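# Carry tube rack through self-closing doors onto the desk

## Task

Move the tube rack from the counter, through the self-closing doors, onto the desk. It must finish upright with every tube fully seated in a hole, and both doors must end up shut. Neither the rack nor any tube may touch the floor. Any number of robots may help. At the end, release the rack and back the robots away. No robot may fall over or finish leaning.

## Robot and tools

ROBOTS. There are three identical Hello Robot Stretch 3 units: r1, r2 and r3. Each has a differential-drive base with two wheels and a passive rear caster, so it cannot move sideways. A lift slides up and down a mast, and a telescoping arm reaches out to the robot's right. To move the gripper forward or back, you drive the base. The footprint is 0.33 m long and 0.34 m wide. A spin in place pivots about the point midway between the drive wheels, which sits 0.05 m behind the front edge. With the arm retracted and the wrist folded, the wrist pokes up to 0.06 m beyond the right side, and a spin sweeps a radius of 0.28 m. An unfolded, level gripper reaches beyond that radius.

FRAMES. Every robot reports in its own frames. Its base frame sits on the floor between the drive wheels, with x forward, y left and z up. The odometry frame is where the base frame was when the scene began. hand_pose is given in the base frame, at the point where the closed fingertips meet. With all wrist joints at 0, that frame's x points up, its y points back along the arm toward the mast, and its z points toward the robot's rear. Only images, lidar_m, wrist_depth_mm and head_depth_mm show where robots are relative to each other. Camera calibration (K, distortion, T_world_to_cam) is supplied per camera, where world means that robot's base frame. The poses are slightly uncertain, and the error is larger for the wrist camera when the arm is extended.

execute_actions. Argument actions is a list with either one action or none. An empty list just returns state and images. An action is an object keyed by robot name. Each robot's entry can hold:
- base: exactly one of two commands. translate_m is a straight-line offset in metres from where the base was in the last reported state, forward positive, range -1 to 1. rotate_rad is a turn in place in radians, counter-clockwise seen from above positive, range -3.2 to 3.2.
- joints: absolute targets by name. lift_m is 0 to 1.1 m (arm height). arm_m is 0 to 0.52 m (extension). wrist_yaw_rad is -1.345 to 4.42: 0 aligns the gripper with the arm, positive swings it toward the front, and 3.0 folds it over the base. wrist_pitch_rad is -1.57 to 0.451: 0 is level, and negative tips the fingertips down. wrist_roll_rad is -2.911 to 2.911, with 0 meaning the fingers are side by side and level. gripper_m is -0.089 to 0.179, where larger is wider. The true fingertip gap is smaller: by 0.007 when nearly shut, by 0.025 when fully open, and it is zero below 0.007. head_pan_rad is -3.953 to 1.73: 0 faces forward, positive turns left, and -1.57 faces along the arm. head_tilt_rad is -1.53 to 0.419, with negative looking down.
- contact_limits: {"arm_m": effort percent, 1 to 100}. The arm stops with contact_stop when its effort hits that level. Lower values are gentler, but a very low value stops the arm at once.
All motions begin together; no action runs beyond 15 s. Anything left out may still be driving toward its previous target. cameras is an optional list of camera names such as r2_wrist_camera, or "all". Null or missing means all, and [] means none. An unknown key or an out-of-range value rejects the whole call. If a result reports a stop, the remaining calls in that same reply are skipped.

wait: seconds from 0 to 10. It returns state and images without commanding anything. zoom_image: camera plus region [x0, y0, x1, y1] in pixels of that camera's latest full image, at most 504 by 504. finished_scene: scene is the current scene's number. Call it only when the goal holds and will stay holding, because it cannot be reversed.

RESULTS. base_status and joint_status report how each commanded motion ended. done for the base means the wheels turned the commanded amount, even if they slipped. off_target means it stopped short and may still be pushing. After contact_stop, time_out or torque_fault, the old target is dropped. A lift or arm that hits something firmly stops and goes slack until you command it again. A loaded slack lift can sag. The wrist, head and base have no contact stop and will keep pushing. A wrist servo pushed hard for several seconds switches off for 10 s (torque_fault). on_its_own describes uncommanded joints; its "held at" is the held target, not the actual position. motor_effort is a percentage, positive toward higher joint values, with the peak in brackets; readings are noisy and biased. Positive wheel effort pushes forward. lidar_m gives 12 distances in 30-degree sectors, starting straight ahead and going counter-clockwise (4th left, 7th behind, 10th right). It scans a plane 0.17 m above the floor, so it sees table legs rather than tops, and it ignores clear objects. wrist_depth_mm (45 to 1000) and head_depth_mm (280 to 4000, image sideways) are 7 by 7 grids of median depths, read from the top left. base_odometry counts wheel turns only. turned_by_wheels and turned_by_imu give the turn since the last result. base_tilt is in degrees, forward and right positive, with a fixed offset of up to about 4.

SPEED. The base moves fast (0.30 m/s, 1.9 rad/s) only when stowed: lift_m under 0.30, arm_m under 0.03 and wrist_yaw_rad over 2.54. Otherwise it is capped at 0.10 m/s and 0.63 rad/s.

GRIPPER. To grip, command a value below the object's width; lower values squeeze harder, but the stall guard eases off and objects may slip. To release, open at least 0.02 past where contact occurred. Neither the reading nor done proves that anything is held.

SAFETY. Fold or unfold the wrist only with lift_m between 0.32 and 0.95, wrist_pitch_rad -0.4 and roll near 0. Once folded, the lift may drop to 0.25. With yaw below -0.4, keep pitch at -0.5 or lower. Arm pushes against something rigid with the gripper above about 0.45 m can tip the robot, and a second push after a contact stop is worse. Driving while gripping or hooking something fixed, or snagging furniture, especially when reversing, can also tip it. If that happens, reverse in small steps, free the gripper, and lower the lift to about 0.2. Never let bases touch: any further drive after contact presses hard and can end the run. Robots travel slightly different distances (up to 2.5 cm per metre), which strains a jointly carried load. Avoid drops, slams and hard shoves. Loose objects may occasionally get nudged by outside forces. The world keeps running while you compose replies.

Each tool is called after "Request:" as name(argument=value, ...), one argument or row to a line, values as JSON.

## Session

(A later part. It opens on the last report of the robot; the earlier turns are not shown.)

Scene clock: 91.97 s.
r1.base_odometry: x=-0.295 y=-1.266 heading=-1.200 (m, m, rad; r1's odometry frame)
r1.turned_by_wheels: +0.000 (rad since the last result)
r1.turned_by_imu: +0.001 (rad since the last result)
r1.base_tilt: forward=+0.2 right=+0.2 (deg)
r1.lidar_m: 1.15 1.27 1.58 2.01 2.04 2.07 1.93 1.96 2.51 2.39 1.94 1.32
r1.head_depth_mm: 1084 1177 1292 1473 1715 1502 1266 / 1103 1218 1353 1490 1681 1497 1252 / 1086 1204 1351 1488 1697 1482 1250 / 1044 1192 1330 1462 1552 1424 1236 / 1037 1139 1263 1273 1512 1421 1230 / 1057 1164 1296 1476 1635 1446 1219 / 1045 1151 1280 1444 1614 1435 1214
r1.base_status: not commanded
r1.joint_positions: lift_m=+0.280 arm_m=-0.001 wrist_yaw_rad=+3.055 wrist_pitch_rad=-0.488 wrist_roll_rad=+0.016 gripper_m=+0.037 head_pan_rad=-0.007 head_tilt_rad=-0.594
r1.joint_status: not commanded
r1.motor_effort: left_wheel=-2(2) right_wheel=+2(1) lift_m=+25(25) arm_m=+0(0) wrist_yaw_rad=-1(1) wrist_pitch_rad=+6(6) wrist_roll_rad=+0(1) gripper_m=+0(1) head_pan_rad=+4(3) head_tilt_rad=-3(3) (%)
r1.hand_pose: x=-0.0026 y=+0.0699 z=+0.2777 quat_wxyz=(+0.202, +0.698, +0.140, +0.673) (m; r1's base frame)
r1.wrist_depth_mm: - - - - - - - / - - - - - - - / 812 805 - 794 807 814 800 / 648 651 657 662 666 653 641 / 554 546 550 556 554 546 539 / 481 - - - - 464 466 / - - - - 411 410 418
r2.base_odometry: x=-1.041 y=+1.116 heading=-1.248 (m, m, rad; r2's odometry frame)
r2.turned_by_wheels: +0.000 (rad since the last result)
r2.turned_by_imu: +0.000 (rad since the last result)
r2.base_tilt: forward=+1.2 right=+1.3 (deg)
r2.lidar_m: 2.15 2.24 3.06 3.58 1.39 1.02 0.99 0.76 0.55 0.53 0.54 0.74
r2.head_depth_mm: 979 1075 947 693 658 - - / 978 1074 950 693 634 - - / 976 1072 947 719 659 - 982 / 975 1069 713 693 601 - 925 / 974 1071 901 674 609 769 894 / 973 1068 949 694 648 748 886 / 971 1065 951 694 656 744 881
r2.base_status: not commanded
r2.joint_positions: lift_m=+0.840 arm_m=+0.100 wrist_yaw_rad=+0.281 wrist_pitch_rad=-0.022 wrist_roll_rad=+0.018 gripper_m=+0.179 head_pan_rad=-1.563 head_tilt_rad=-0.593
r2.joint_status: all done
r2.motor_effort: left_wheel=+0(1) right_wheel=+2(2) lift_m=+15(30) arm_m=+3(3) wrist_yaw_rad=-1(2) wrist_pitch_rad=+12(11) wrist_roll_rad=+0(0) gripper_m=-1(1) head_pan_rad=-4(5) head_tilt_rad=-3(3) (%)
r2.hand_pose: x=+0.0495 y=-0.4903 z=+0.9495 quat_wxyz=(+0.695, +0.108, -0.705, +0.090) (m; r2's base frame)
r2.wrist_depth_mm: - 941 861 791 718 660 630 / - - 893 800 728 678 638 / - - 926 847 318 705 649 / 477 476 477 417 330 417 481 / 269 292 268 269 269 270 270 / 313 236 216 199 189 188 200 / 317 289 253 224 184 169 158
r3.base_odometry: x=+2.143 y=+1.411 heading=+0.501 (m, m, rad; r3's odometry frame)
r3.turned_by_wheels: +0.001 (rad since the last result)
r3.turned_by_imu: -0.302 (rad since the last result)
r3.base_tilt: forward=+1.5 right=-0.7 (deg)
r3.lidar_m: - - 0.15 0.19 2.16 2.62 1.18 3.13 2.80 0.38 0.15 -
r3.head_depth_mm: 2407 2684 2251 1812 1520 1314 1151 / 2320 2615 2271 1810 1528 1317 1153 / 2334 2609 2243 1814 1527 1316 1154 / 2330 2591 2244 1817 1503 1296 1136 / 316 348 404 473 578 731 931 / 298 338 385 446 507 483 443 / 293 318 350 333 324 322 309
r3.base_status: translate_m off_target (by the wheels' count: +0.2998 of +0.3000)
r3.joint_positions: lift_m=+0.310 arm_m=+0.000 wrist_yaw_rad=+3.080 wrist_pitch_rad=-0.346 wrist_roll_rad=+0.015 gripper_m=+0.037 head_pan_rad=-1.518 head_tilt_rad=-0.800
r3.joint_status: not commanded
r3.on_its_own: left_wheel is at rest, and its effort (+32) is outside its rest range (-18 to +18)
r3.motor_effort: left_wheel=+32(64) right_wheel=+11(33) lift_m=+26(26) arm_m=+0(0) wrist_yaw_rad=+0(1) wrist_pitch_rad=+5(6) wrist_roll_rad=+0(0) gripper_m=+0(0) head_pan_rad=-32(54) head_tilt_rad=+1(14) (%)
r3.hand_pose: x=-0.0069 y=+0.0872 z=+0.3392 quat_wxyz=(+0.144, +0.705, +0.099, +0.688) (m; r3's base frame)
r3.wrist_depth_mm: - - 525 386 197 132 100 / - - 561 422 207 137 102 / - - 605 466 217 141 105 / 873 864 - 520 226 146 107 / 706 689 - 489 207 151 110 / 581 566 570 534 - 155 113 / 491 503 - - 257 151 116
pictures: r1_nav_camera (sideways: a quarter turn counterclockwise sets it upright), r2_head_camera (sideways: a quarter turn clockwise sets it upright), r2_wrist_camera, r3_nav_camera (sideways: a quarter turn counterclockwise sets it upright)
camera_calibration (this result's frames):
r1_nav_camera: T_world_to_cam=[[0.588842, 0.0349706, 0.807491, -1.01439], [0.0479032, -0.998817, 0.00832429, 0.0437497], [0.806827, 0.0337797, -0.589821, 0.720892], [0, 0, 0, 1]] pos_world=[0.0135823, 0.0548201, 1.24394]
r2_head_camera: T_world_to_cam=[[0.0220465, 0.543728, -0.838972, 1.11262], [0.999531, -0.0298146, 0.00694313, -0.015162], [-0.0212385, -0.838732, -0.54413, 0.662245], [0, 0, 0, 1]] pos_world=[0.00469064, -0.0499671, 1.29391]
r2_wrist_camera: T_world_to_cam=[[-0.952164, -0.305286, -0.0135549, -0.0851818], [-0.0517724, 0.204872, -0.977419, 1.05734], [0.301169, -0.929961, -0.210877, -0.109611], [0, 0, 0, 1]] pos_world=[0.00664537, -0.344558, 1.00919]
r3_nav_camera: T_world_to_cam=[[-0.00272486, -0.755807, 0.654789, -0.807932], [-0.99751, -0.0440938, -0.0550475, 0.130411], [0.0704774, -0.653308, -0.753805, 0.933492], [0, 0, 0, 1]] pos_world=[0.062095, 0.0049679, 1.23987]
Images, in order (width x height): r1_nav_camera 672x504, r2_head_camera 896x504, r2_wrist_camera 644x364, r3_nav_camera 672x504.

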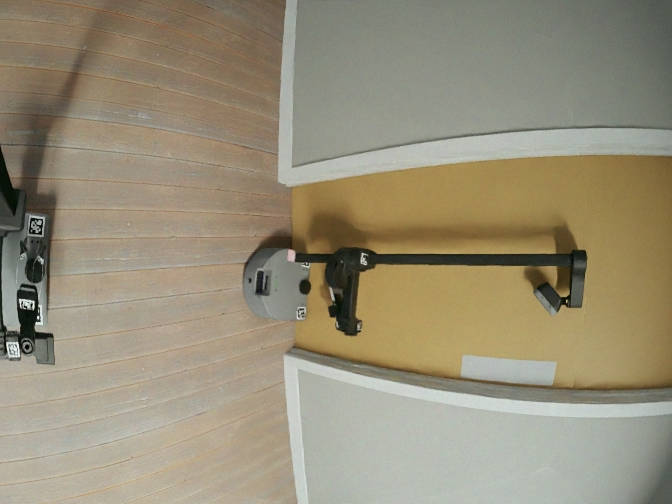

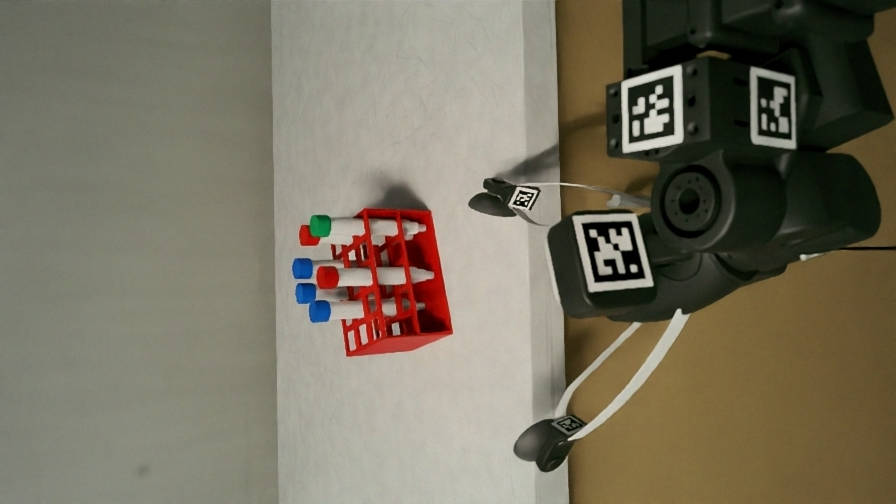

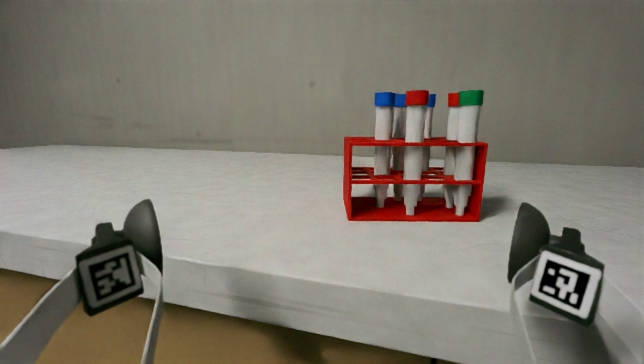

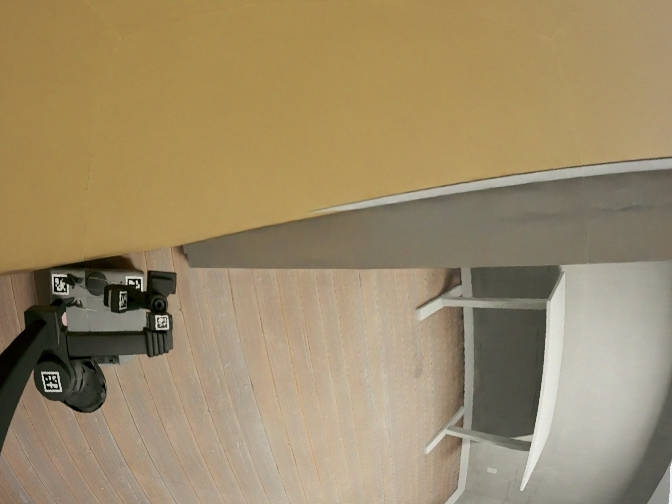

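Request:
execute_actions(
  actions=[
    {"r3":{"base":{"translate_m":-0.33},"joints":{"head_pan_rad":-3.14,"lift_m":0.28}},"r2":{"base":{"translate_m":-0.03},"joints":{"arm_m":0.24}}},
  ],
  cameras=["r2_wrist_camera","r2_head_camera"],
)

Request:
execute_actions(
  actions=[
    {"r3":{"base":{"rotate_rad":3.0},"joints":{"head_tilt_rad":-1.1}}},
  ],
  cameras=["r3_nav_camera"],
)

Scene clock: 106.10 s.
r1.base_odometry: x=-0.295 y=-1.266 heading=-1.200 (m, m, rad; r1's odometry frame)
r1.turned_by_wheels: +0.000 (rad since the last result)
r1.turned_by_imu: +0.001 (rad since the last result)
r1.base_tilt: forward=+0.2 right=+0.1 (deg)
r1.lidar_m: 0.83 1.27 1.59 2.01 2.04 2.07 1.93 1.96 2.51 2.39 1.93 1.32
r1.head_depth_mm: 1091 1183 1290 1466 1704 1510 1267 / 1098 1223 1359 1510 1677 1499 1257 / 1076 1201 1349 1526 1687 1475 1251 / 740 1188 1331 1506 1660 1291 1159 / 1068 1178 1313 1496 1601 1194 1158 / 686 772 859 1410 1567 1378 1197 / 1042 1155 1277 1441 1606 1439 1223
r1.base_status: not commanded
r1.joint_positions: lift_m=+0.280 arm_m=-0.001 wrist_yaw_rad=+3.055 wrist_pitch_rad=-0.488 wrist_roll_rad=+0.016 gripper_m=+0.037 head_pan_rad=-0.007 head_tilt_rad=-0.594
r1.joint_status: not commanded
r1.motor_effort: left_wheel=-2(1) right_wheel=+2(1) lift_m=+25(25) arm_m=+1(1) wrist_yaw_rad=-1(0) wrist_pitch_rad=+6(6) wrist_roll_rad=-1(1) gripper_m=+0(1) head_pan_rad=+4(4) head_tilt_rad=-3(3) (%)
r1.hand_pose: x=-0.0026 y=+0.0699 z=+0.2777 quat_wxyz=(+0.202, +0.698, +0.140, +0.673) (m; r1's base frame)
r1.wrist_depth_mm: - - - - - - - / - - - - - - - / 805 806 - 811 788 809 803 / 660 661 635 656 643 655 650 / 540 553 544 558 561 550 550 / 479 - - - - 472 468 / - - - - 415 411 411
r2.base_odometry: x=-1.050 y=+1.144 heading=-1.248 (m, m, rad; r2's odometry frame)
r2.turned_by_wheels: +0.000 (rad since the last result)
r2.turned_by_imu: +0.000 (rad since the last result)
r2.base_tilt: forward=+1.1 right=+1.3 (deg)
r2.lidar_m: 2.18 2.27 3.12 3.59 1.35 0.99 0.96 0.76 0.55 0.53 0.54 0.74
r2.head_depth_mm: 976 1072 947 719 - - 928 / 979 1073 944 750 - 767 912 / 980 1071 948 720 - 764 906 / 975 1070 905 717 - 758 898 / 973 1067 701 691 653 754 894 / 973 1070 950 667 648 749 883 / 969 1067 948 695 645 744 880
r2.base_status: done
r2.joint_positions: lift_m=+0.840 arm_m=+0.240 wrist_yaw_rad=+0.281 wrist_pitch_rad=-0.021 wrist_roll_rad=+0.018 gripper_m=+0.179 head_pan_rad=-1.563 head_tilt_rad=-0.593
r2.joint_status: all done
r2.motor_effort: left_wheel=+0(4) right_wheel=+2(3) lift_m=+15(15) arm_m=+2(2) wrist_yaw_rad=-2(1) wrist_pitch_rad=+11(12) wrist_roll_rad=+0(0) gripper_m=+0(0) head_pan_rad=-4(5) head_tilt_rad=-2(3) (%)
r2.hand_pose: x=+0.0494 y=-0.6304 z=+0.9497 quat_wxyz=(+0.695, +0.107, -0.705, +0.090) (m; r2's base frame)
r2.wrist_depth_mm: 900 780 725 654 601 558 517 / 935 840 747 644 602 575 530 / 955 863 765 196 201 593 542 / 470 476 412 201 187 473 478 / 268 291 245 210 196 246 270 / 198 176 181 181 181 187 200 / 136 143 143 143 143 143 140
r3.base_odometry: x=+1.854 y=+1.253 heading=+0.501 (m, m, rad; r3's odometry frame)
r3.turned_by_wheels: +0.000 (rad since the last result)
r3.turned_by_imu: -0.001 (rad since the last result)
r3.base_tilt: forward=+1.8 right=-0.8 (deg)
r3.lidar_m: 0.40 0.41 0.49 0.75 2.09 2.54 0.85 2.82 2.65 2.20 0.56 0.45
r3.head_depth_mm: 2645 2837 2219 1816 1517 1311 1153 / 2645 2773 2235 1804 1519 1313 1177 / 863 2682 2109 1670 1474 1312 1192 / 2512 2805 2246 1546 1430 1317 1164 / 2535 2737 2273 1264 1447 1313 1158 / 2468 2721 2235 1776 1527 1315 1161 / 2435 2705 2258 1842 1546 1316 1164
r3.base_status: done
r3.joint_positions: lift_m=+0.280 arm_m=+0.000 wrist_yaw_rad=+3.080 wrist_pitch_rad=-0.346 wrist_roll_rad=+0.015 gripper_m=+0.037 head_pan_rad=-3.133 head_tilt_rad=-0.802
r3.joint_status: all done
r3.motor_effort: left_wheel=+0(23) right_wheel=+1(8) lift_m=+23(23) arm_m=+0(0) wrist_yaw_rad=+1(0) wrist_pitch_rad=+6(5) wrist_roll_rad=+0(0) gripper_m=+0(0) head_pan_rad=-4(58) head_tilt_rad=+2(1) (%)
r3.hand_pose: x=-0.0069 y=+0.0872 z=+0.3093 quat_wxyz=(+0.144, +0.705, +0.099, +0.688) (m; r3's base frame)
r3.wrist_depth_mm: - - - - 646 526 404 / - - - - 681 547 410 / - - - - 680 563 419 / 837 800 - 786 713 581 431 / 655 649 - 628 649 576 440 / 539 535 533 520 - 515 452 / 463 - - - 446 443 428
pictures: r2_head_camera (sideways: a quarter turn clockwise sets it upright), r2_wrist_camera
camera_calibration (this result's frames):
r2_head_camera: T_world_to_cam=[[0.0220465, 0.543728, -0.838972, 1.11262], [0.999531, -0.0298146, 0.00694313, -0.015162], [-0.0212385, -0.838732, -0.54413, 0.662245], [0, 0, 0, 1]] pos_world=[0.00469064, -0.0499671, 1.29391]
r2_wrist_camera: T_world_to_cam=[[-0.952277, -0.304935, -0.0135363, -0.12781], [-0.0515238, 0.204297, -0.977552, 1.08594], [0.300856, -0.930203, -0.210259, -0.240517], [0, 0, 0, 1]] pos_world=[0.00660245, -0.484557, 1.00926]
Images, in order (width x height): r2_head_camera 896x504, r2_wrist_camera 644x364.

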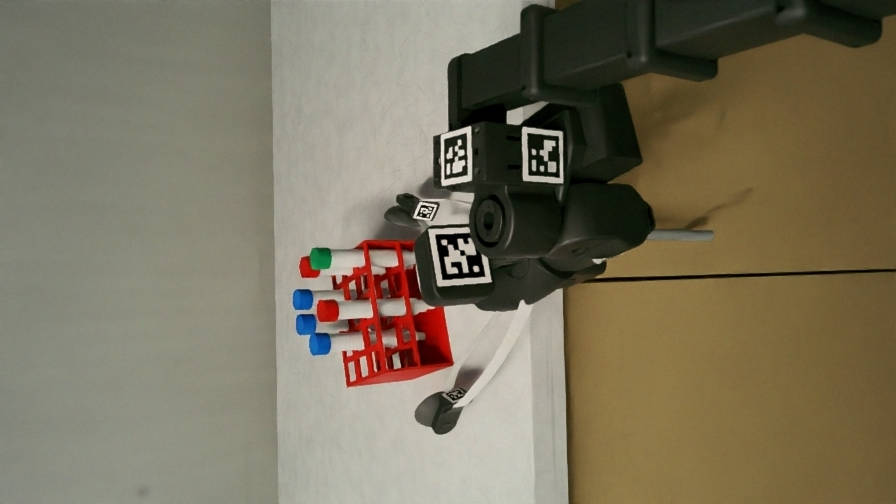

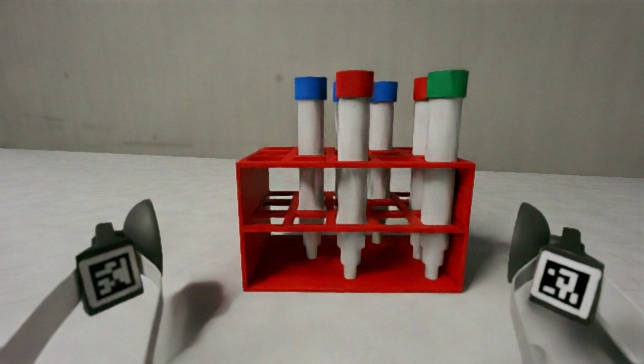

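Scene clock: 109.13 s.
r1.base_odometry: x=-0.295 y=-1.266 heading=-1.200 (m, m, rad; r1's odometry frame)
r1.turned_by_wheels: +0.000 (rad since the last result)
r1.turned_by_imu: +0.001 (rad since the last result)
r1.base_tilt: forward=+0.1 right=+0.1 (deg)
r1.lidar_m: 0.86 1.27 1.58 2.01 2.04 2.07 1.93 1.96 2.51 2.38 1.93 1.33
r1.head_depth_mm: 1090 1174 1285 1480 1702 1514 1271 / 1059 1217 1362 1493 1689 1495 1254 / 1086 1171 1294 1446 1668 1450 1249 / 674 1197 1329 1486 1463 1330 1243 / 1054 1181 1321 1491 1225 1350 1232 / 1053 1165 1291 1467 1626 1442 1221 / 1043 1154 1284 1445 1608 1452 1218
r1.base_status: not commanded
r1.joint_positions: lift_m=+0.280 arm_m=-0.001 wrist_yaw_rad=+3.055 wrist_pitch_rad=-0.488 wrist_roll_rad=+0.016 gripper_m=+0.037 head_pan_rad=-0.007 head_tilt_rad=-0.594
r1.joint_status: not commanded
r1.motor_effort: left_wheel=-2(2) right_wheel=+1(2) lift_m=+25(25) arm_m=+1(0) wrist_yaw_rad=+0(1) wrist_pitch_rad=+6(6) wrist_roll_rad=-1(1) gripper_m=+0(1) head_pan_rad=+4(4) head_tilt_rad=-3(3) (%)
r1.hand_pose: x=-0.0026 y=+0.0699 z=+0.2777 quat_wxyz=(+0.202, +0.698, +0.140, +0.673) (m; r1's base frame)
r1.wrist_depth_mm: - - - - - - - / - - - - - - - / 819 807 - 803 810 808 820 / 656 645 649 648 639 637 637 / 548 540 561 568 566 545 543 / 477 - - - - 469 472 / - - - - 407 411 410
r2.base_odometry: x=-1.050 y=+1.144 heading=-1.248 (m, m, rad; r2's odometry frame)
r2.turned_by_wheels: +0.000 (rad since the last result)
r2.turned_by_imu: +0.000 (rad since the last result)
r2.base_tilt: forward=+1.0 right=+1.3 (deg)
r2.lidar_m: 2.18 2.27 3.12 3.58 1.35 0.99 0.96 0.76 0.55 0.53 0.54 0.74
r2.head_depth_mm: 981 1071 947 718 - - 930 / 979 1070 947 748 - 767 911 / 979 1071 949 718 - 763 904 / 976 1069 901 716 - 758 898 / 976 1067 701 690 653 752 892 / 971 1067 947 668 648 748 887 / 971 1064 950 693 644 746 878
r2.base_status: not commanded
r2.joint_positions: lift_m=+0.840 arm_m=+0.240 wrist_yaw_rad=+0.281 wrist_pitch_rad=-0.021 wrist_roll_rad=+0.018 gripper_m=+0.179 head_pan_rad=-1.563 head_tilt_rad=-0.593
r2.joint_status: not commanded
r2.motor_effort: left_wheel=-1(0) right_wheel=+3(2) lift_m=+15(15) arm_m=+2(3) wrist_yaw_rad=-2(1) wrist_pitch_rad=+11(11) wrist_roll_rad=+0(0) gripper_m=-1(0) head_pan_rad=-5(5) head_tilt_rad=-2(3) (%)
r2.hand_pose: x=+0.0494 y=-0.6304 z=+0.9497 quat_wxyz=(+0.695, +0.107, -0.705, +0.090) (m; r2's base frame)
r2.wrist_depth_mm: 872 781 708 652 604 551 516 / 941 818 749 642 583 572 528 / 979 870 771 196 201 586 539 / 472 475 410 200 188 479 476 / 269 292 245 209 195 246 269 / 198 176 181 182 182 186 199 / 137 143 143 143 143 143 140
r3.base_odometry: x=+1.854 y=+1.253 heading=-2.782 (m, m, rad; r3's odometry frame)
r3.turned_by_wheels: +3.000 (rad since the last result)
r3.turned_by_imu: +2.948 (rad since the last result)
r3.base_tilt: forward=+1.7 right=-0.7 (deg)
r3.lidar_m: 0.85 0.87 2.66 2.20 0.75 0.49 0.41 0.40 0.45 0.57 2.09 2.33
r3.head_depth_mm: 446 551 721 958 1256 1216 1082 / 430 526 678 952 1293 - 1080 / 415 505 640 881 1289 - - / 400 485 609 821 1252 - - / 388 465 580 770 1143 1233 - / 375 447 553 721 1046 1221 1141 / 364 431 528 679 953 1203 1113
r3.base_status: done
r3.joint_positions: lift_m=+0.280 arm_m=+0.000 wrist_yaw_rad=+3.080 wrist_pitch_rad=-0.346 wrist_roll_rad=+0.015 gripper_m=+0.037 head_pan_rad=-3.134 head_tilt_rad=-1.087
r3.joint_status: all done
r3.motor_effort: left_wheel=-1(9) right_wheel=+4(14) lift_m=+23(22) arm_m=+0(0) wrist_yaw_rad=+0(0) wrist_pitch_rad=+6(6) wrist_roll_rad=+0(0) gripper_m=+0(0) head_pan_rad=-5(4) head_tilt_rad=-5(23) (%)
r3.hand_pose: x=-0.0069 y=+0.0872 z=+0.3093 quat_wxyz=(+0.144, +0.705, +0.099, +0.688) (m; r3's base frame)
r3.wrist_depth_mm: 978 - - - - - - / 852 - - - - - - / 771 - - - - - 989 / 688 810 - 787 781 769 747 / 606 641 - 629 647 614 602 / 518 537 537 525 - 519 511 / 461 - - - 445 444 439
pictures: r3_nav_camera (sideways: a quarter turn counterclockwise sets it upright)
camera_calibration (this result's frames):
r3_nav_camera: T_world_to_cam=[[-0.909272, 0.0356756, 0.414671, -0.489595], [0.0162633, 0.998604, -0.050252, 0.117964], [-0.415885, -0.0389488, -0.908583, 1.13765], [0, 0, 0, 1]] pos_world=[0.0260392, -0.056023, 1.2426]
Images, in order (width x height): r3_nav_camera 672x504.

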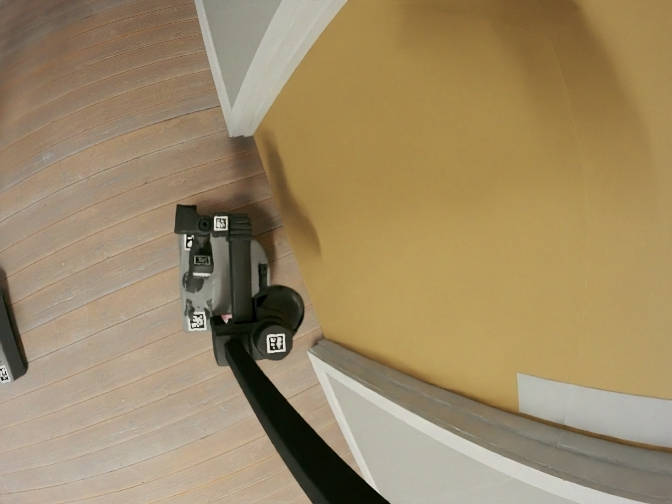

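Request:
execute_actions(
  actions=[
    {"r3":{"base":{"translate_m":-0.35},"joints":{"lift_m":0.31}},"r2":{"base":{"translate_m":0.017},"joints":{"arm_m":0.325}}},
  ],
  cameras=["r2_wrist_camera","r1_nav_camera","r3_nav_camera"],
)

Scene clock: 117.20 s.
r1.base_odometry: x=-0.295 y=-1.266 heading=-1.200 (m, m, rad; r1's odometry frame)
r1.turned_by_wheels: +0.000 (rad since the last result)
r1.turned_by_imu: +0.002 (rad since the last result)
r1.base_tilt: forward=+0.2 right=+0.2 (deg)
r1.lidar_m: 1.20 1.27 1.58 2.01 2.04 2.07 1.94 1.96 2.51 2.38 1.93 1.32
r1.head_depth_mm: 2482 1186 1289 1475 1708 1513 1260 / 1318 2886 3045 1543 1679 1505 1250 / 1290 1425 1574 1555 1677 1494 1245 / 1210 1362 1530 1649 1639 1481 1238 / 1180 1302 1459 1604 1741 1462 1229 / 1132 1246 1379 1556 1695 1451 1220 / 1093 1194 1320 1486 1621 1447 1211
r1.base_status: not commanded
r1.joint_positions: lift_m=+0.280 arm_m=-0.001 wrist_yaw_rad=+3.055 wrist_pitch_rad=-0.488 wrist_roll_rad=+0.016 gripper_m=+0.037 head_pan_rad=-0.007 head_tilt_rad=-0.594
r1.joint_status: not commanded
r1.motor_effort: left_wheel=-2(2) right_wheel=+2(1) lift_m=+25(25) arm_m=+0(1) wrist_yaw_rad=+1(0) wrist_pitch_rad=+6(6) wrist_roll_rad=-1(1) gripper_m=+0(1) head_pan_rad=+4(4) head_tilt_rad=-2(3) (%)
r1.hand_pose: x=-0.0026 y=+0.0699 z=+0.2777 quat_wxyz=(+0.202, +0.698, +0.140, +0.673) (m; r1's base frame)
r1.wrist_depth_mm: - - - - - - - / - - - - - - - / 821 819 - 819 795 813 799 / 656 677 646 649 643 645 651 / 559 553 543 559 561 547 541 / 483 - - - - 467 472 / - - - - 413 411 408
r2.base_odometry: x=-1.045 y=+1.128 heading=-1.248 (m, m, rad; r2's odometry frame)
r2.turned_by_wheels: +0.000 (rad since the last result)
r2.turned_by_imu: -0.022 (rad since the last result)
r2.base_tilt: forward=+1.1 right=+1.3 (deg)
r2.lidar_m: 2.17 2.24 3.03 3.59 1.40 1.01 0.97 0.78 0.55 0.53 0.54 0.72
r2.head_depth_mm: 989 1080 942 716 - - 966 / 985 1081 942 - 681 778 927 / 981 1077 970 - 675 769 919 / 976 1074 944 - 672 760 906 / 972 1070 746 666 654 755 896 / 973 1060 945 677 647 748 884 / 969 1062 946 691 643 738 874
r2.base_status: done
r2.joint_positions: lift_m=+0.841 arm_m=+0.324 wrist_yaw_rad=+0.282 wrist_pitch_rad=+0.008 wrist_roll_rad=+0.017 gripper_m=+0.179 head_pan_rad=-1.565 head_tilt_rad=-0.597
r2.joint_status: all done
r2.motor_effort: left_wheel=+0(16) right_wheel=+1(19) lift_m=+10(20) arm_m=+7(22) wrist_yaw_rad=-3(16) wrist_pitch_rad=-4(79) wrist_roll_rad=+0(17) gripper_m=-1(1) head_pan_rad=-3(4) head_tilt_rad=-2(3) (%)
r2.hand_pose: x=+0.0499 y=-0.7156 z=+0.9574 quat_wxyz=(+0.694, +0.098, -0.706, +0.101) (m; r2's base frame)
r2.wrist_depth_mm: 748 695 632 587 540 495 467 / 794 691 646 580 542 503 473 / 812 739 681 162 180 509 482 / 596 591 438 144 152 518 494 / 311 342 177 166 165 137 312 / 223 197 185 153 146 186 225 / 151 159 155 155 147 151 155
r3.base_odometry: x=+2.181 y=+1.376 heading=-2.782 (m, m, rad; r3's odometry frame)
r3.turned_by_wheels: +0.000 (rad since the last result)
r3.turned_by_imu: +0.013 (rad since the last result)
r3.base_tilt: forward=+1.6 right=-0.8 (deg)
r3.lidar_m: 1.19 3.12 2.77 2.16 0.33 0.42 0.28 0.26 0.26 0.33 0.59 2.46
r3.head_depth_mm: 371 480 1558 1441 1311 987 1091 / 341 423 567 942 1309 - 1070 / 313 383 495 693 1022 - - / 298 348 436 587 877 - - / - 319 391 508 724 998 1079 / - 300 355 449 608 868 - / - 289 324 401 526 757 1097
r3.base_status: translate_m off_target (by the wheels' count: -0.3498 of -0.3500)
r3.joint_positions: lift_m=+0.310 arm_m=+0.000 wrist_yaw_rad=+3.080 wrist_pitch_rad=-0.346 wrist_roll_rad=+0.015 gripper_m=+0.037 head_pan_rad=-3.134 head_tilt_rad=-1.090
r3.joint_status: all done
r3.on_its_own: left_wheel is at rest, and its effort (-22) is outside its rest range (-18 to +18); right_wheel is at rest, and its effort (-26) is outside its rest range (-18 to +18)
r3.motor_effort: left_wheel=-22(66) right_wheel=-26(62) lift_m=+27(30) arm_m=+0(0) wrist_yaw_rad=+0(2) wrist_pitch_rad=+5(6) wrist_roll_rad=+0(0) gripper_m=+0(0) head_pan_rad=-3(4) head_tilt_rad=-3(4) (%)
r3.hand_pose: x=-0.0068 y=+0.0871 z=+0.3391 quat_wxyz=(+0.144, +0.705, +0.099, +0.687) (m; r3's base frame)
r3.wrist_depth_mm: 282 281 - - - - - / 724 308 - - - - - / 786 333 - - - - - / 809 368 - 831 827 801 821 / 700 418 - 670 688 653 652 / 580 553 451 564 - 548 548 / 492 492 - - 480 477 475
pictures: r1_nav_camera (sideways: a quarter turn counterclockwise sets it upright), r2_wrist_camera, r3_nav_camera (sideways: a quarter turn counterclockwise sets it upright)
camera_calibration (this result's frames):
r1_nav_camera: T_world_to_cam=[[0.588842, 0.0349706, 0.807491, -1.01439], [0.0479032, -0.998817, 0.00832429, 0.0437497], [0.806827, 0.0337797, -0.589821, 0.720892], [0, 0, 0, 1]] pos_world=[0.0135823, 0.0548201, 1.24394]
r2_wrist_camera: T_world_to_cam=[[-0.951789, -0.306526, -0.01182, -0.156008], [-0.044679, 0.176648, -0.98326, 1.09625], [0.303483, -0.935327, -0.181826, -0.349381], [0, 0, 0, 1]] pos_world=[0.00652318, -0.568255, 1.01252]
r3_nav_camera: T_world_to_cam=[[-0.910531, 0.0364163, 0.411833, -0.48589], [0.0172435, 0.998592, -0.0501762, 0.11786], [-0.41308, -0.0385856, -0.909877, 1.13932], [0, 0, 0, 1]] pos_world=[0.0261779, -0.0560381, 1.24266]
Images, in order (width x height): r1_nav_camera 672x504, r2_wrist_camera 644x364, r3_nav_camera 672x504.

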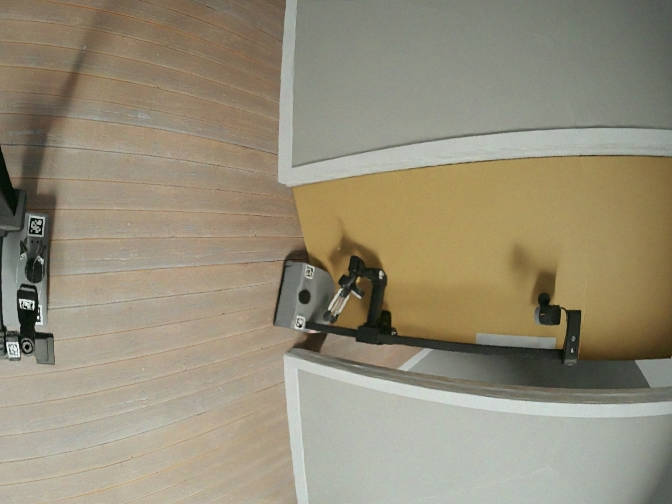

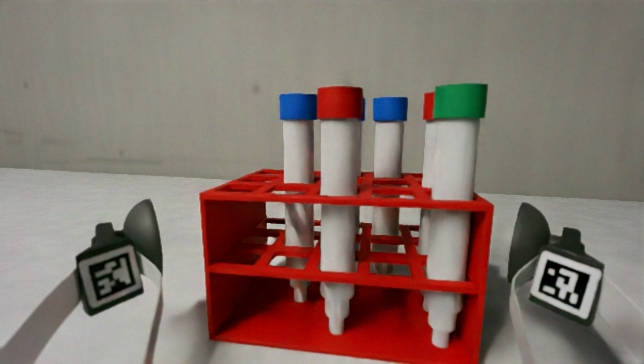

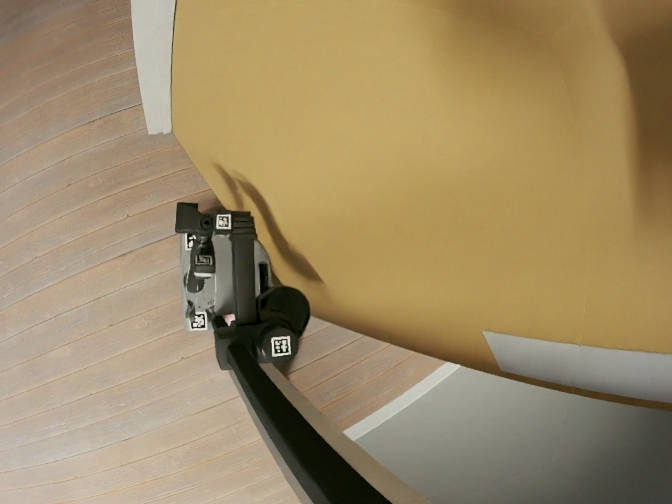

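Request:
execute_actions(
  actions=[
    {"r3":{"base":{"translate_m":-0.2}},"r2":{"joints":{"lift_m":0.89,"wrist_pitch_rad":-0.17}}},
  ],
  cameras=[],
)

Request:
execute_actions(
  actions=[
    {"r3":{"base":{"rotate_rad":0.35}},"r2":{"joints":{"arm_m":0.35}}},
  ],
  cameras=["r2_wrist_camera","r2_head_camera","r3_nav_camera"],
)

Scene clock: 126.20 s.
r1.base_odometry: x=-0.295 y=-1.266 heading=-1.200 (m, m, rad; r1's odometry frame)
r1.turned_by_wheels: +0.000 (rad since the last result)
r1.turned_by_imu: +0.002 (rad since the last result)
r1.base_tilt: forward=+0.2 right=+0.1 (deg)
r1.lidar_m: 1.40 1.27 1.58 2.01 2.04 2.07 1.93 1.97 2.50 2.38 1.93 1.32
r1.head_depth_mm: 2418 1183 1294 1468 1706 1516 1267 / 2961 3047 3061 1552 1679 1497 1258 / 1482 1690 1836 1933 1779 1483 1244 / 1369 1528 1705 1855 1759 1478 1238 / 1276 1419 1569 1780 1792 1465 1231 / 1190 1310 1456 1617 1726 1457 1220 / 1123 1231 1350 1501 1631 1438 1211
r1.base_status: not commanded
r1.joint_positions: lift_m=+0.280 arm_m=-0.001 wrist_yaw_rad=+3.055 wrist_pitch_rad=-0.488 wrist_roll_rad=+0.016 gripper_m=+0.037 head_pan_rad=-0.007 head_tilt_rad=-0.594
r1.joint_status: not commanded
r1.motor_effort: left_wheel=-2(1) right_wheel=+1(2) lift_m=+25(25) arm_m=+0(0) wrist_yaw_rad=+0(0) wrist_pitch_rad=+5(6) wrist_roll_rad=+0(1) gripper_m=+0(1) head_pan_rad=+4(3) head_tilt_rad=-3(3) (%)
r1.hand_pose: x=-0.0026 y=+0.0699 z=+0.2777 quat_wxyz=(+0.202, +0.698, +0.140, +0.673) (m; r1's base frame)
r1.wrist_depth_mm: - - - - - - - / - - - - - - - / 805 826 - 801 812 801 811 / 658 658 660 642 647 637 644 / 548 537 549 555 566 542 546 / 486 - - - - 466 467 / - - - - 409 411 411
r2.base_odometry: x=-1.045 y=+1.128 heading=-1.248 (m, m, rad; r2's odometry frame)
r2.turned_by_wheels: +0.000 (rad since the last result)
r2.turned_by_imu: +0.000 (rad since the last result)
r2.base_tilt: forward=+1.0 right=+1.3 (deg)
r2.lidar_m: 2.16 2.24 3.05 3.57 1.40 1.01 0.97 0.77 0.55 0.53 0.54 0.72
r2.head_depth_mm: 987 1081 939 - - 783 939 / 982 1077 1050 638 668 774 927 / 978 1077 1043 - 661 769 916 / 976 1068 1050 - 656 759 903 / 972 1069 734 664 651 754 894 / 969 1065 943 678 645 745 884 / 968 1060 939 687 640 741 873
r2.base_status: not commanded
r2.joint_positions: lift_m=+0.890 arm_m=+0.325 wrist_yaw_rad=+0.282 wrist_pitch_rad=-0.185 wrist_roll_rad=+0.017 gripper_m=+0.179 head_pan_rad=-1.565 head_tilt_rad=-0.597
r2.joint_status: all done
r2.motor_effort: left_wheel=+1(2) right_wheel=+1(5) lift_m=+33(35) arm_m=-1(6) wrist_yaw_rad=-2(2) wrist_pitch_rad=+8(30) wrist_roll_rad=+0(0) gripper_m=+0(1) head_pan_rad=-4(3) head_tilt_rad=-1(1) (%)
r2.hand_pose: x=+0.0474 y=-0.7076 z=+0.9575 quat_wxyz=(+0.701, +0.164, -0.694, +0.033) (m; r2's base frame)
r2.wrist_depth_mm: 723 661 583 549 512 468 445 / 762 692 638 543 515 490 463 / 631 622 644 158 179 501 481 / 364 362 188 142 153 359 359 / 254 269 178 167 167 226 253 / 203 186 183 175 158 186 204 / 154 159 159 158 156 158 156
r3.base_odometry: x=+2.368 y=+1.446 heading=-2.782 (m, m, rad; r3's odometry frame)
r3.turned_by_wheels: +0.000 (rad since the last result)
r3.turned_by_imu: +0.000 (rad since the last result)
r3.base_tilt: forward=+1.8 right=-0.8 (deg)
r3.lidar_m: 1.39 3.31 0.32 0.28 0.85 0.95 0.30 0.24 0.24 0.27 0.42 2.54
r3.head_depth_mm: 1460 1606 1591 1444 1296 1212 982 / 1775 1786 1614 1444 1318 - 1080 / 1988 1775 1585 1457 1346 - - / 338 406 512 685 1031 - - / 301 354 432 550 749 956 1083 / 290 316 375 460 591 792 - / - 293 330 395 489 641 942
r3.base_status: done
r3.joint_positions: lift_m=+0.310 arm_m=+0.000 wrist_yaw_rad=+3.080 wrist_pitch_rad=-0.346 wrist_roll_rad=+0.015 gripper_m=+0.037 head_pan_rad=-3.134 head_tilt_rad=-1.090
r3.joint_status: not commanded
r3.motor_effort: left_wheel=-18(31) right_wheel=-14(38) lift_m=+26(26) arm_m=+0(1) wrist_yaw_rad=+1(0) wrist_pitch_rad=+6(6) wrist_roll_rad=+0(0) gripper_m=+0(0) head_pan_rad=-4(4) head_tilt_rad=-4(3) (%)
r3.hand_pose: x=-0.0068 y=+0.0871 z=+0.3391 quat_wxyz=(+0.144, +0.705, +0.099, +0.687) (m; r3's base frame)
r3.wrist_depth_mm: 666 698 439 294 336 - - / 711 753 484 320 365 - - / 749 818 568 345 962 - - / 803 808 - 387 752 822 807 / 689 683 - 419 693 658 650 / 576 571 576 474 - 553 547 / 495 498 - - 482 477 472
pictures: none
No camera images: the call's "cameras" was empty. Leave "cameras" out to get every camera's image.

Scene clock: 127.73 s.
r1.base_odometry: x=-0.295 y=-1.266 heading=-1.200 (m, m, rad; r1's odometry frame)
r1.turned_by_wheels: +0.000 (rad since the last result)
r1.turned_by_imu: +0.000 (rad since the last result)
r1.base_tilt: forward=+0.2 right=+0.2 (deg)
r1.lidar_m: 1.40 1.27 1.58 2.00 2.04 2.07 1.93 1.96 2.52 2.38 1.93 1.33
r1.head_depth_mm: 2463 1187 1290 1460 1711 1515 1265 / 2858 3026 3125 1548 1690 1506 1250 / 1502 1688 1832 2105 1795 1496 1253 / 1389 1547 1737 1854 1744 1480 1240 / 1297 1436 1585 1788 1758 1464 1231 / 1207 1314 1464 1640 1738 1456 1219 / 1126 1220 1352 1498 1632 1436 1213
r1.base_status: not commanded
r1.joint_positions: lift_m=+0.280 arm_m=-0.001 wrist_yaw_rad=+3.055 wrist_pitch_rad=-0.488 wrist_roll_rad=+0.016 gripper_m=+0.037 head_pan_rad=-0.007 head_tilt_rad=-0.594
r1.joint_status: not commanded
r1.motor_effort: left_wheel=-2(2) right_wheel=+2(2) lift_m=+25(25) arm_m=+1(0) wrist_yaw_rad=+0(0) wrist_pitch_rad=+6(6) wrist_roll_rad=-1(0) gripper_m=+0(0) head_pan_rad=+4(4) head_tilt_rad=-3(3) (%)
r1.hand_pose: x=-0.0026 y=+0.0699 z=+0.2777 quat_wxyz=(+0.202, +0.698, +0.140, +0.673) (m; r1's base frame)
r1.wrist_depth_mm: - - - - - - - / - - - - - - - / 798 813 - 794 791 795 825 / 648 663 662 653 649 642 641 / 557 552 552 562 565 540 532 / 480 - - - - 470 467 / - - - - 417 415 412
r2.base_odometry: x=-1.045 y=+1.128 heading=-1.248 (m, m, rad; r2's odometry frame)
r2.turned_by_wheels: +0.000 (rad since the last result)
r2.turned_by_imu: +0.000 (rad since the last result)
r2.base_tilt: forward=+1.1 right=+1.4 (deg)
r2.lidar_m: 2.17 2.25 3.02 3.57 1.40 1.01 0.97 0.78 0.55 0.53 0.54 0.72
r2.head_depth_mm: 986 1083 937 - - 781 942 / 985 1079 1048 640 669 778 926 / 979 1072 1047 639 662 769 915 / 974 1072 1048 618 657 758 904 / 971 1070 733 664 652 755 895 / 970 1064 966 689 645 746 886 / 967 1060 941 689 641 741 873
r2.base_status: not commanded
r2.joint_positions: lift_m=+0.890 arm_m=+0.350 wrist_yaw_rad=+0.282 wrist_pitch_rad=-0.185 wrist_roll_rad=+0.017 gripper_m=+0.179 head_pan_rad=-1.565 head_tilt_rad=-0.597
r2.joint_status: all done
r2.motor_effort: left_wheel=+1(1) right_wheel=+1(1) lift_m=+33(33) arm_m=+2(3) wrist_yaw_rad=-1(3) wrist_pitch_rad=+8(8) wrist_roll_rad=+1(1) gripper_m=+0(0) head_pan_rad=-3(3) head_tilt_rad=+0(2) (%)
r2.hand_pose: x=+0.0473 y=-0.7324 z=+0.9575 quat_wxyz=(+0.701, +0.164, -0.694, +0.033) (m; r2's base frame)
r2.wrist_depth_mm: 691 624 570 523 486 452 424 / 735 672 603 536 501 471 442 / 617 620 540 110 156 480 466 / 360 358 160 132 137 328 358 / 255 132 155 123 122 115 252 / 205 178 152 132 125 129 202 / 153 159 155 149 143 153 156
r3.base_odometry: x=+2.368 y=+1.446 heading=-2.433 (m, m, rad; r3's odometry frame)
r3.turned_by_wheels: +0.349 (rad since the last result)
r3.turned_by_imu: +0.335 (rad since the last result)
r3.base_tilt: forward=+1.8 right=-0.7 (deg)
r3.lidar_m: 1.39 2.84 0.27 0.27 0.89 0.39 0.27 0.26 0.27 0.35 0.68 1.49
r3.head_depth_mm: 342 436 1590 1446 1306 1213 1091 / 317 394 523 1390 1312 - 1079 / 301 362 466 652 949 - - / 292 335 421 567 862 - - / - 311 384 500 722 1006 1082 / - 298 352 448 617 909 - / - 288 325 407 539 805 1106
r3.base_status: rotate_rad off_target (by the wheels' count: +0.3492 of +0.3500)
r3.joint_positions: lift_m=+0.310 arm_m=+0.000 wrist_yaw_rad=+3.080 wrist_pitch_rad=-0.346 wrist_roll_rad=+0.015 gripper_m=+0.037 head_pan_rad=-3.134 head_tilt_rad=-1.090
r3.joint_status: not commanded
r3.on_its_own: left_wheel is at rest, and its effort (-32) is outside its rest range (-18 to +18)
r3.motor_effort: left_wheel=-32(35) right_wheel=+5(16) lift_m=+26(26) arm_m=+0(0) wrist_yaw_rad=+1(1) wrist_pitch_rad=+6(6) wrist_roll_rad=+0(0) gripper_m=+0(0) head_pan_rad=-4(4) head_tilt_rad=-4(5) (%)
r3.hand_pose: x=-0.0068 y=+0.0871 z=+0.3391 quat_wxyz=(+0.144, +0.705, +0.099, +0.687) (m; r3's base frame)
r3.wrist_depth_mm: 770 783 799 808 287 282 - / 852 858 874 872 312 310 - / 904 920 924 920 334 344 - / 876 871 - 785 366 394 805 / 695 687 - 645 390 623 645 / 584 576 574 561 - 553 549 / 491 503 - - 475 475 473
pictures: r2_head_camera (sideways: a quarter turn clockwise sets it upright), r2_wrist_camera, r3_nav_camera (sideways: a quarter turn counterclockwise sets it upright)
camera_calibration (this result's frames):
r2_head_camera: T_world_to_cam=[[0.022981, 0.546707, -0.837009, 1.11005], [0.999478, -0.0315894, 0.00680862, -0.0149865], [-0.0227183, -0.836728, -0.547148, 0.66618], [0, 0, 0, 1]] pos_world=[0.00460299, -0.0499354, 1.29372]
r2_wrist_camera: T_world_to_cam=[[-0.952718, -0.303369, -0.0171829, -0.156151], [-0.0960421, 0.354301, -0.930186, 1.18088], [0.288278, -0.884555, -0.366686, -0.149369], [0, 0, 0, 1]] pos_world=[0.00770673, -0.597885, 1.04099]
r3_nav_camera: T_world_to_cam=[[-0.910532, 0.0364165, 0.411833, -0.48589], [0.0172438, 0.998592, -0.0501762, 0.11786], [-0.41308, -0.0385855, -0.909877, 1.13932], [0, 0, 0, 1]] pos_world=[0.0261779, -0.0560381, 1.24266]
Images, in order (width x height): r2_head_camera 896x504, r2_wrist_camera 644x364, r3_nav_camera 672x504.

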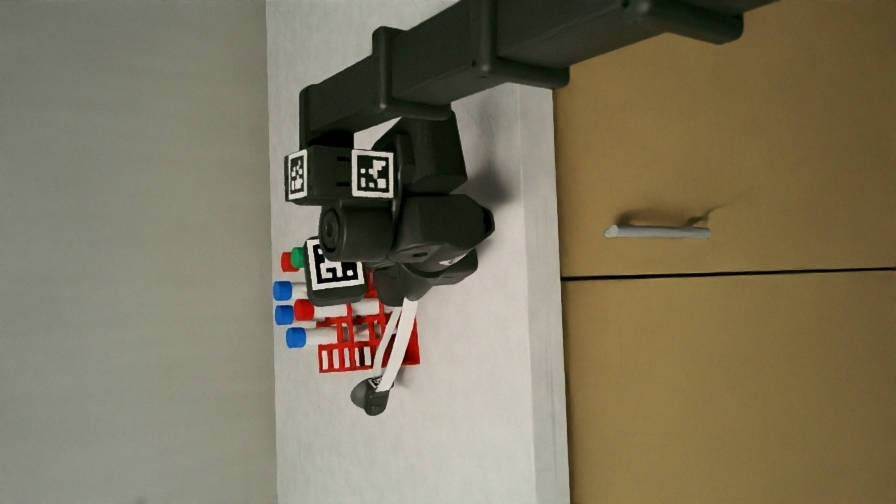

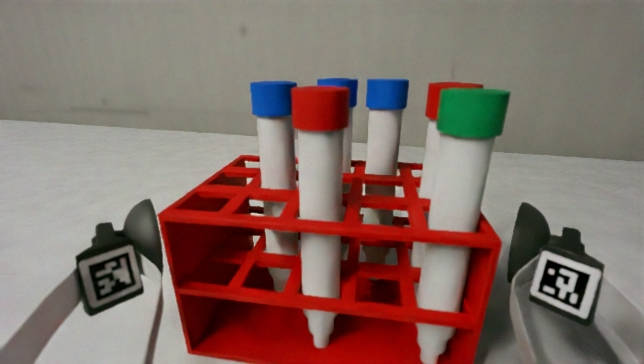

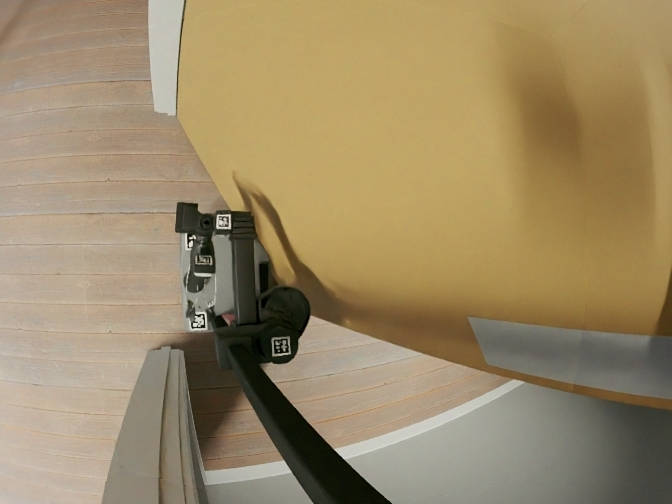

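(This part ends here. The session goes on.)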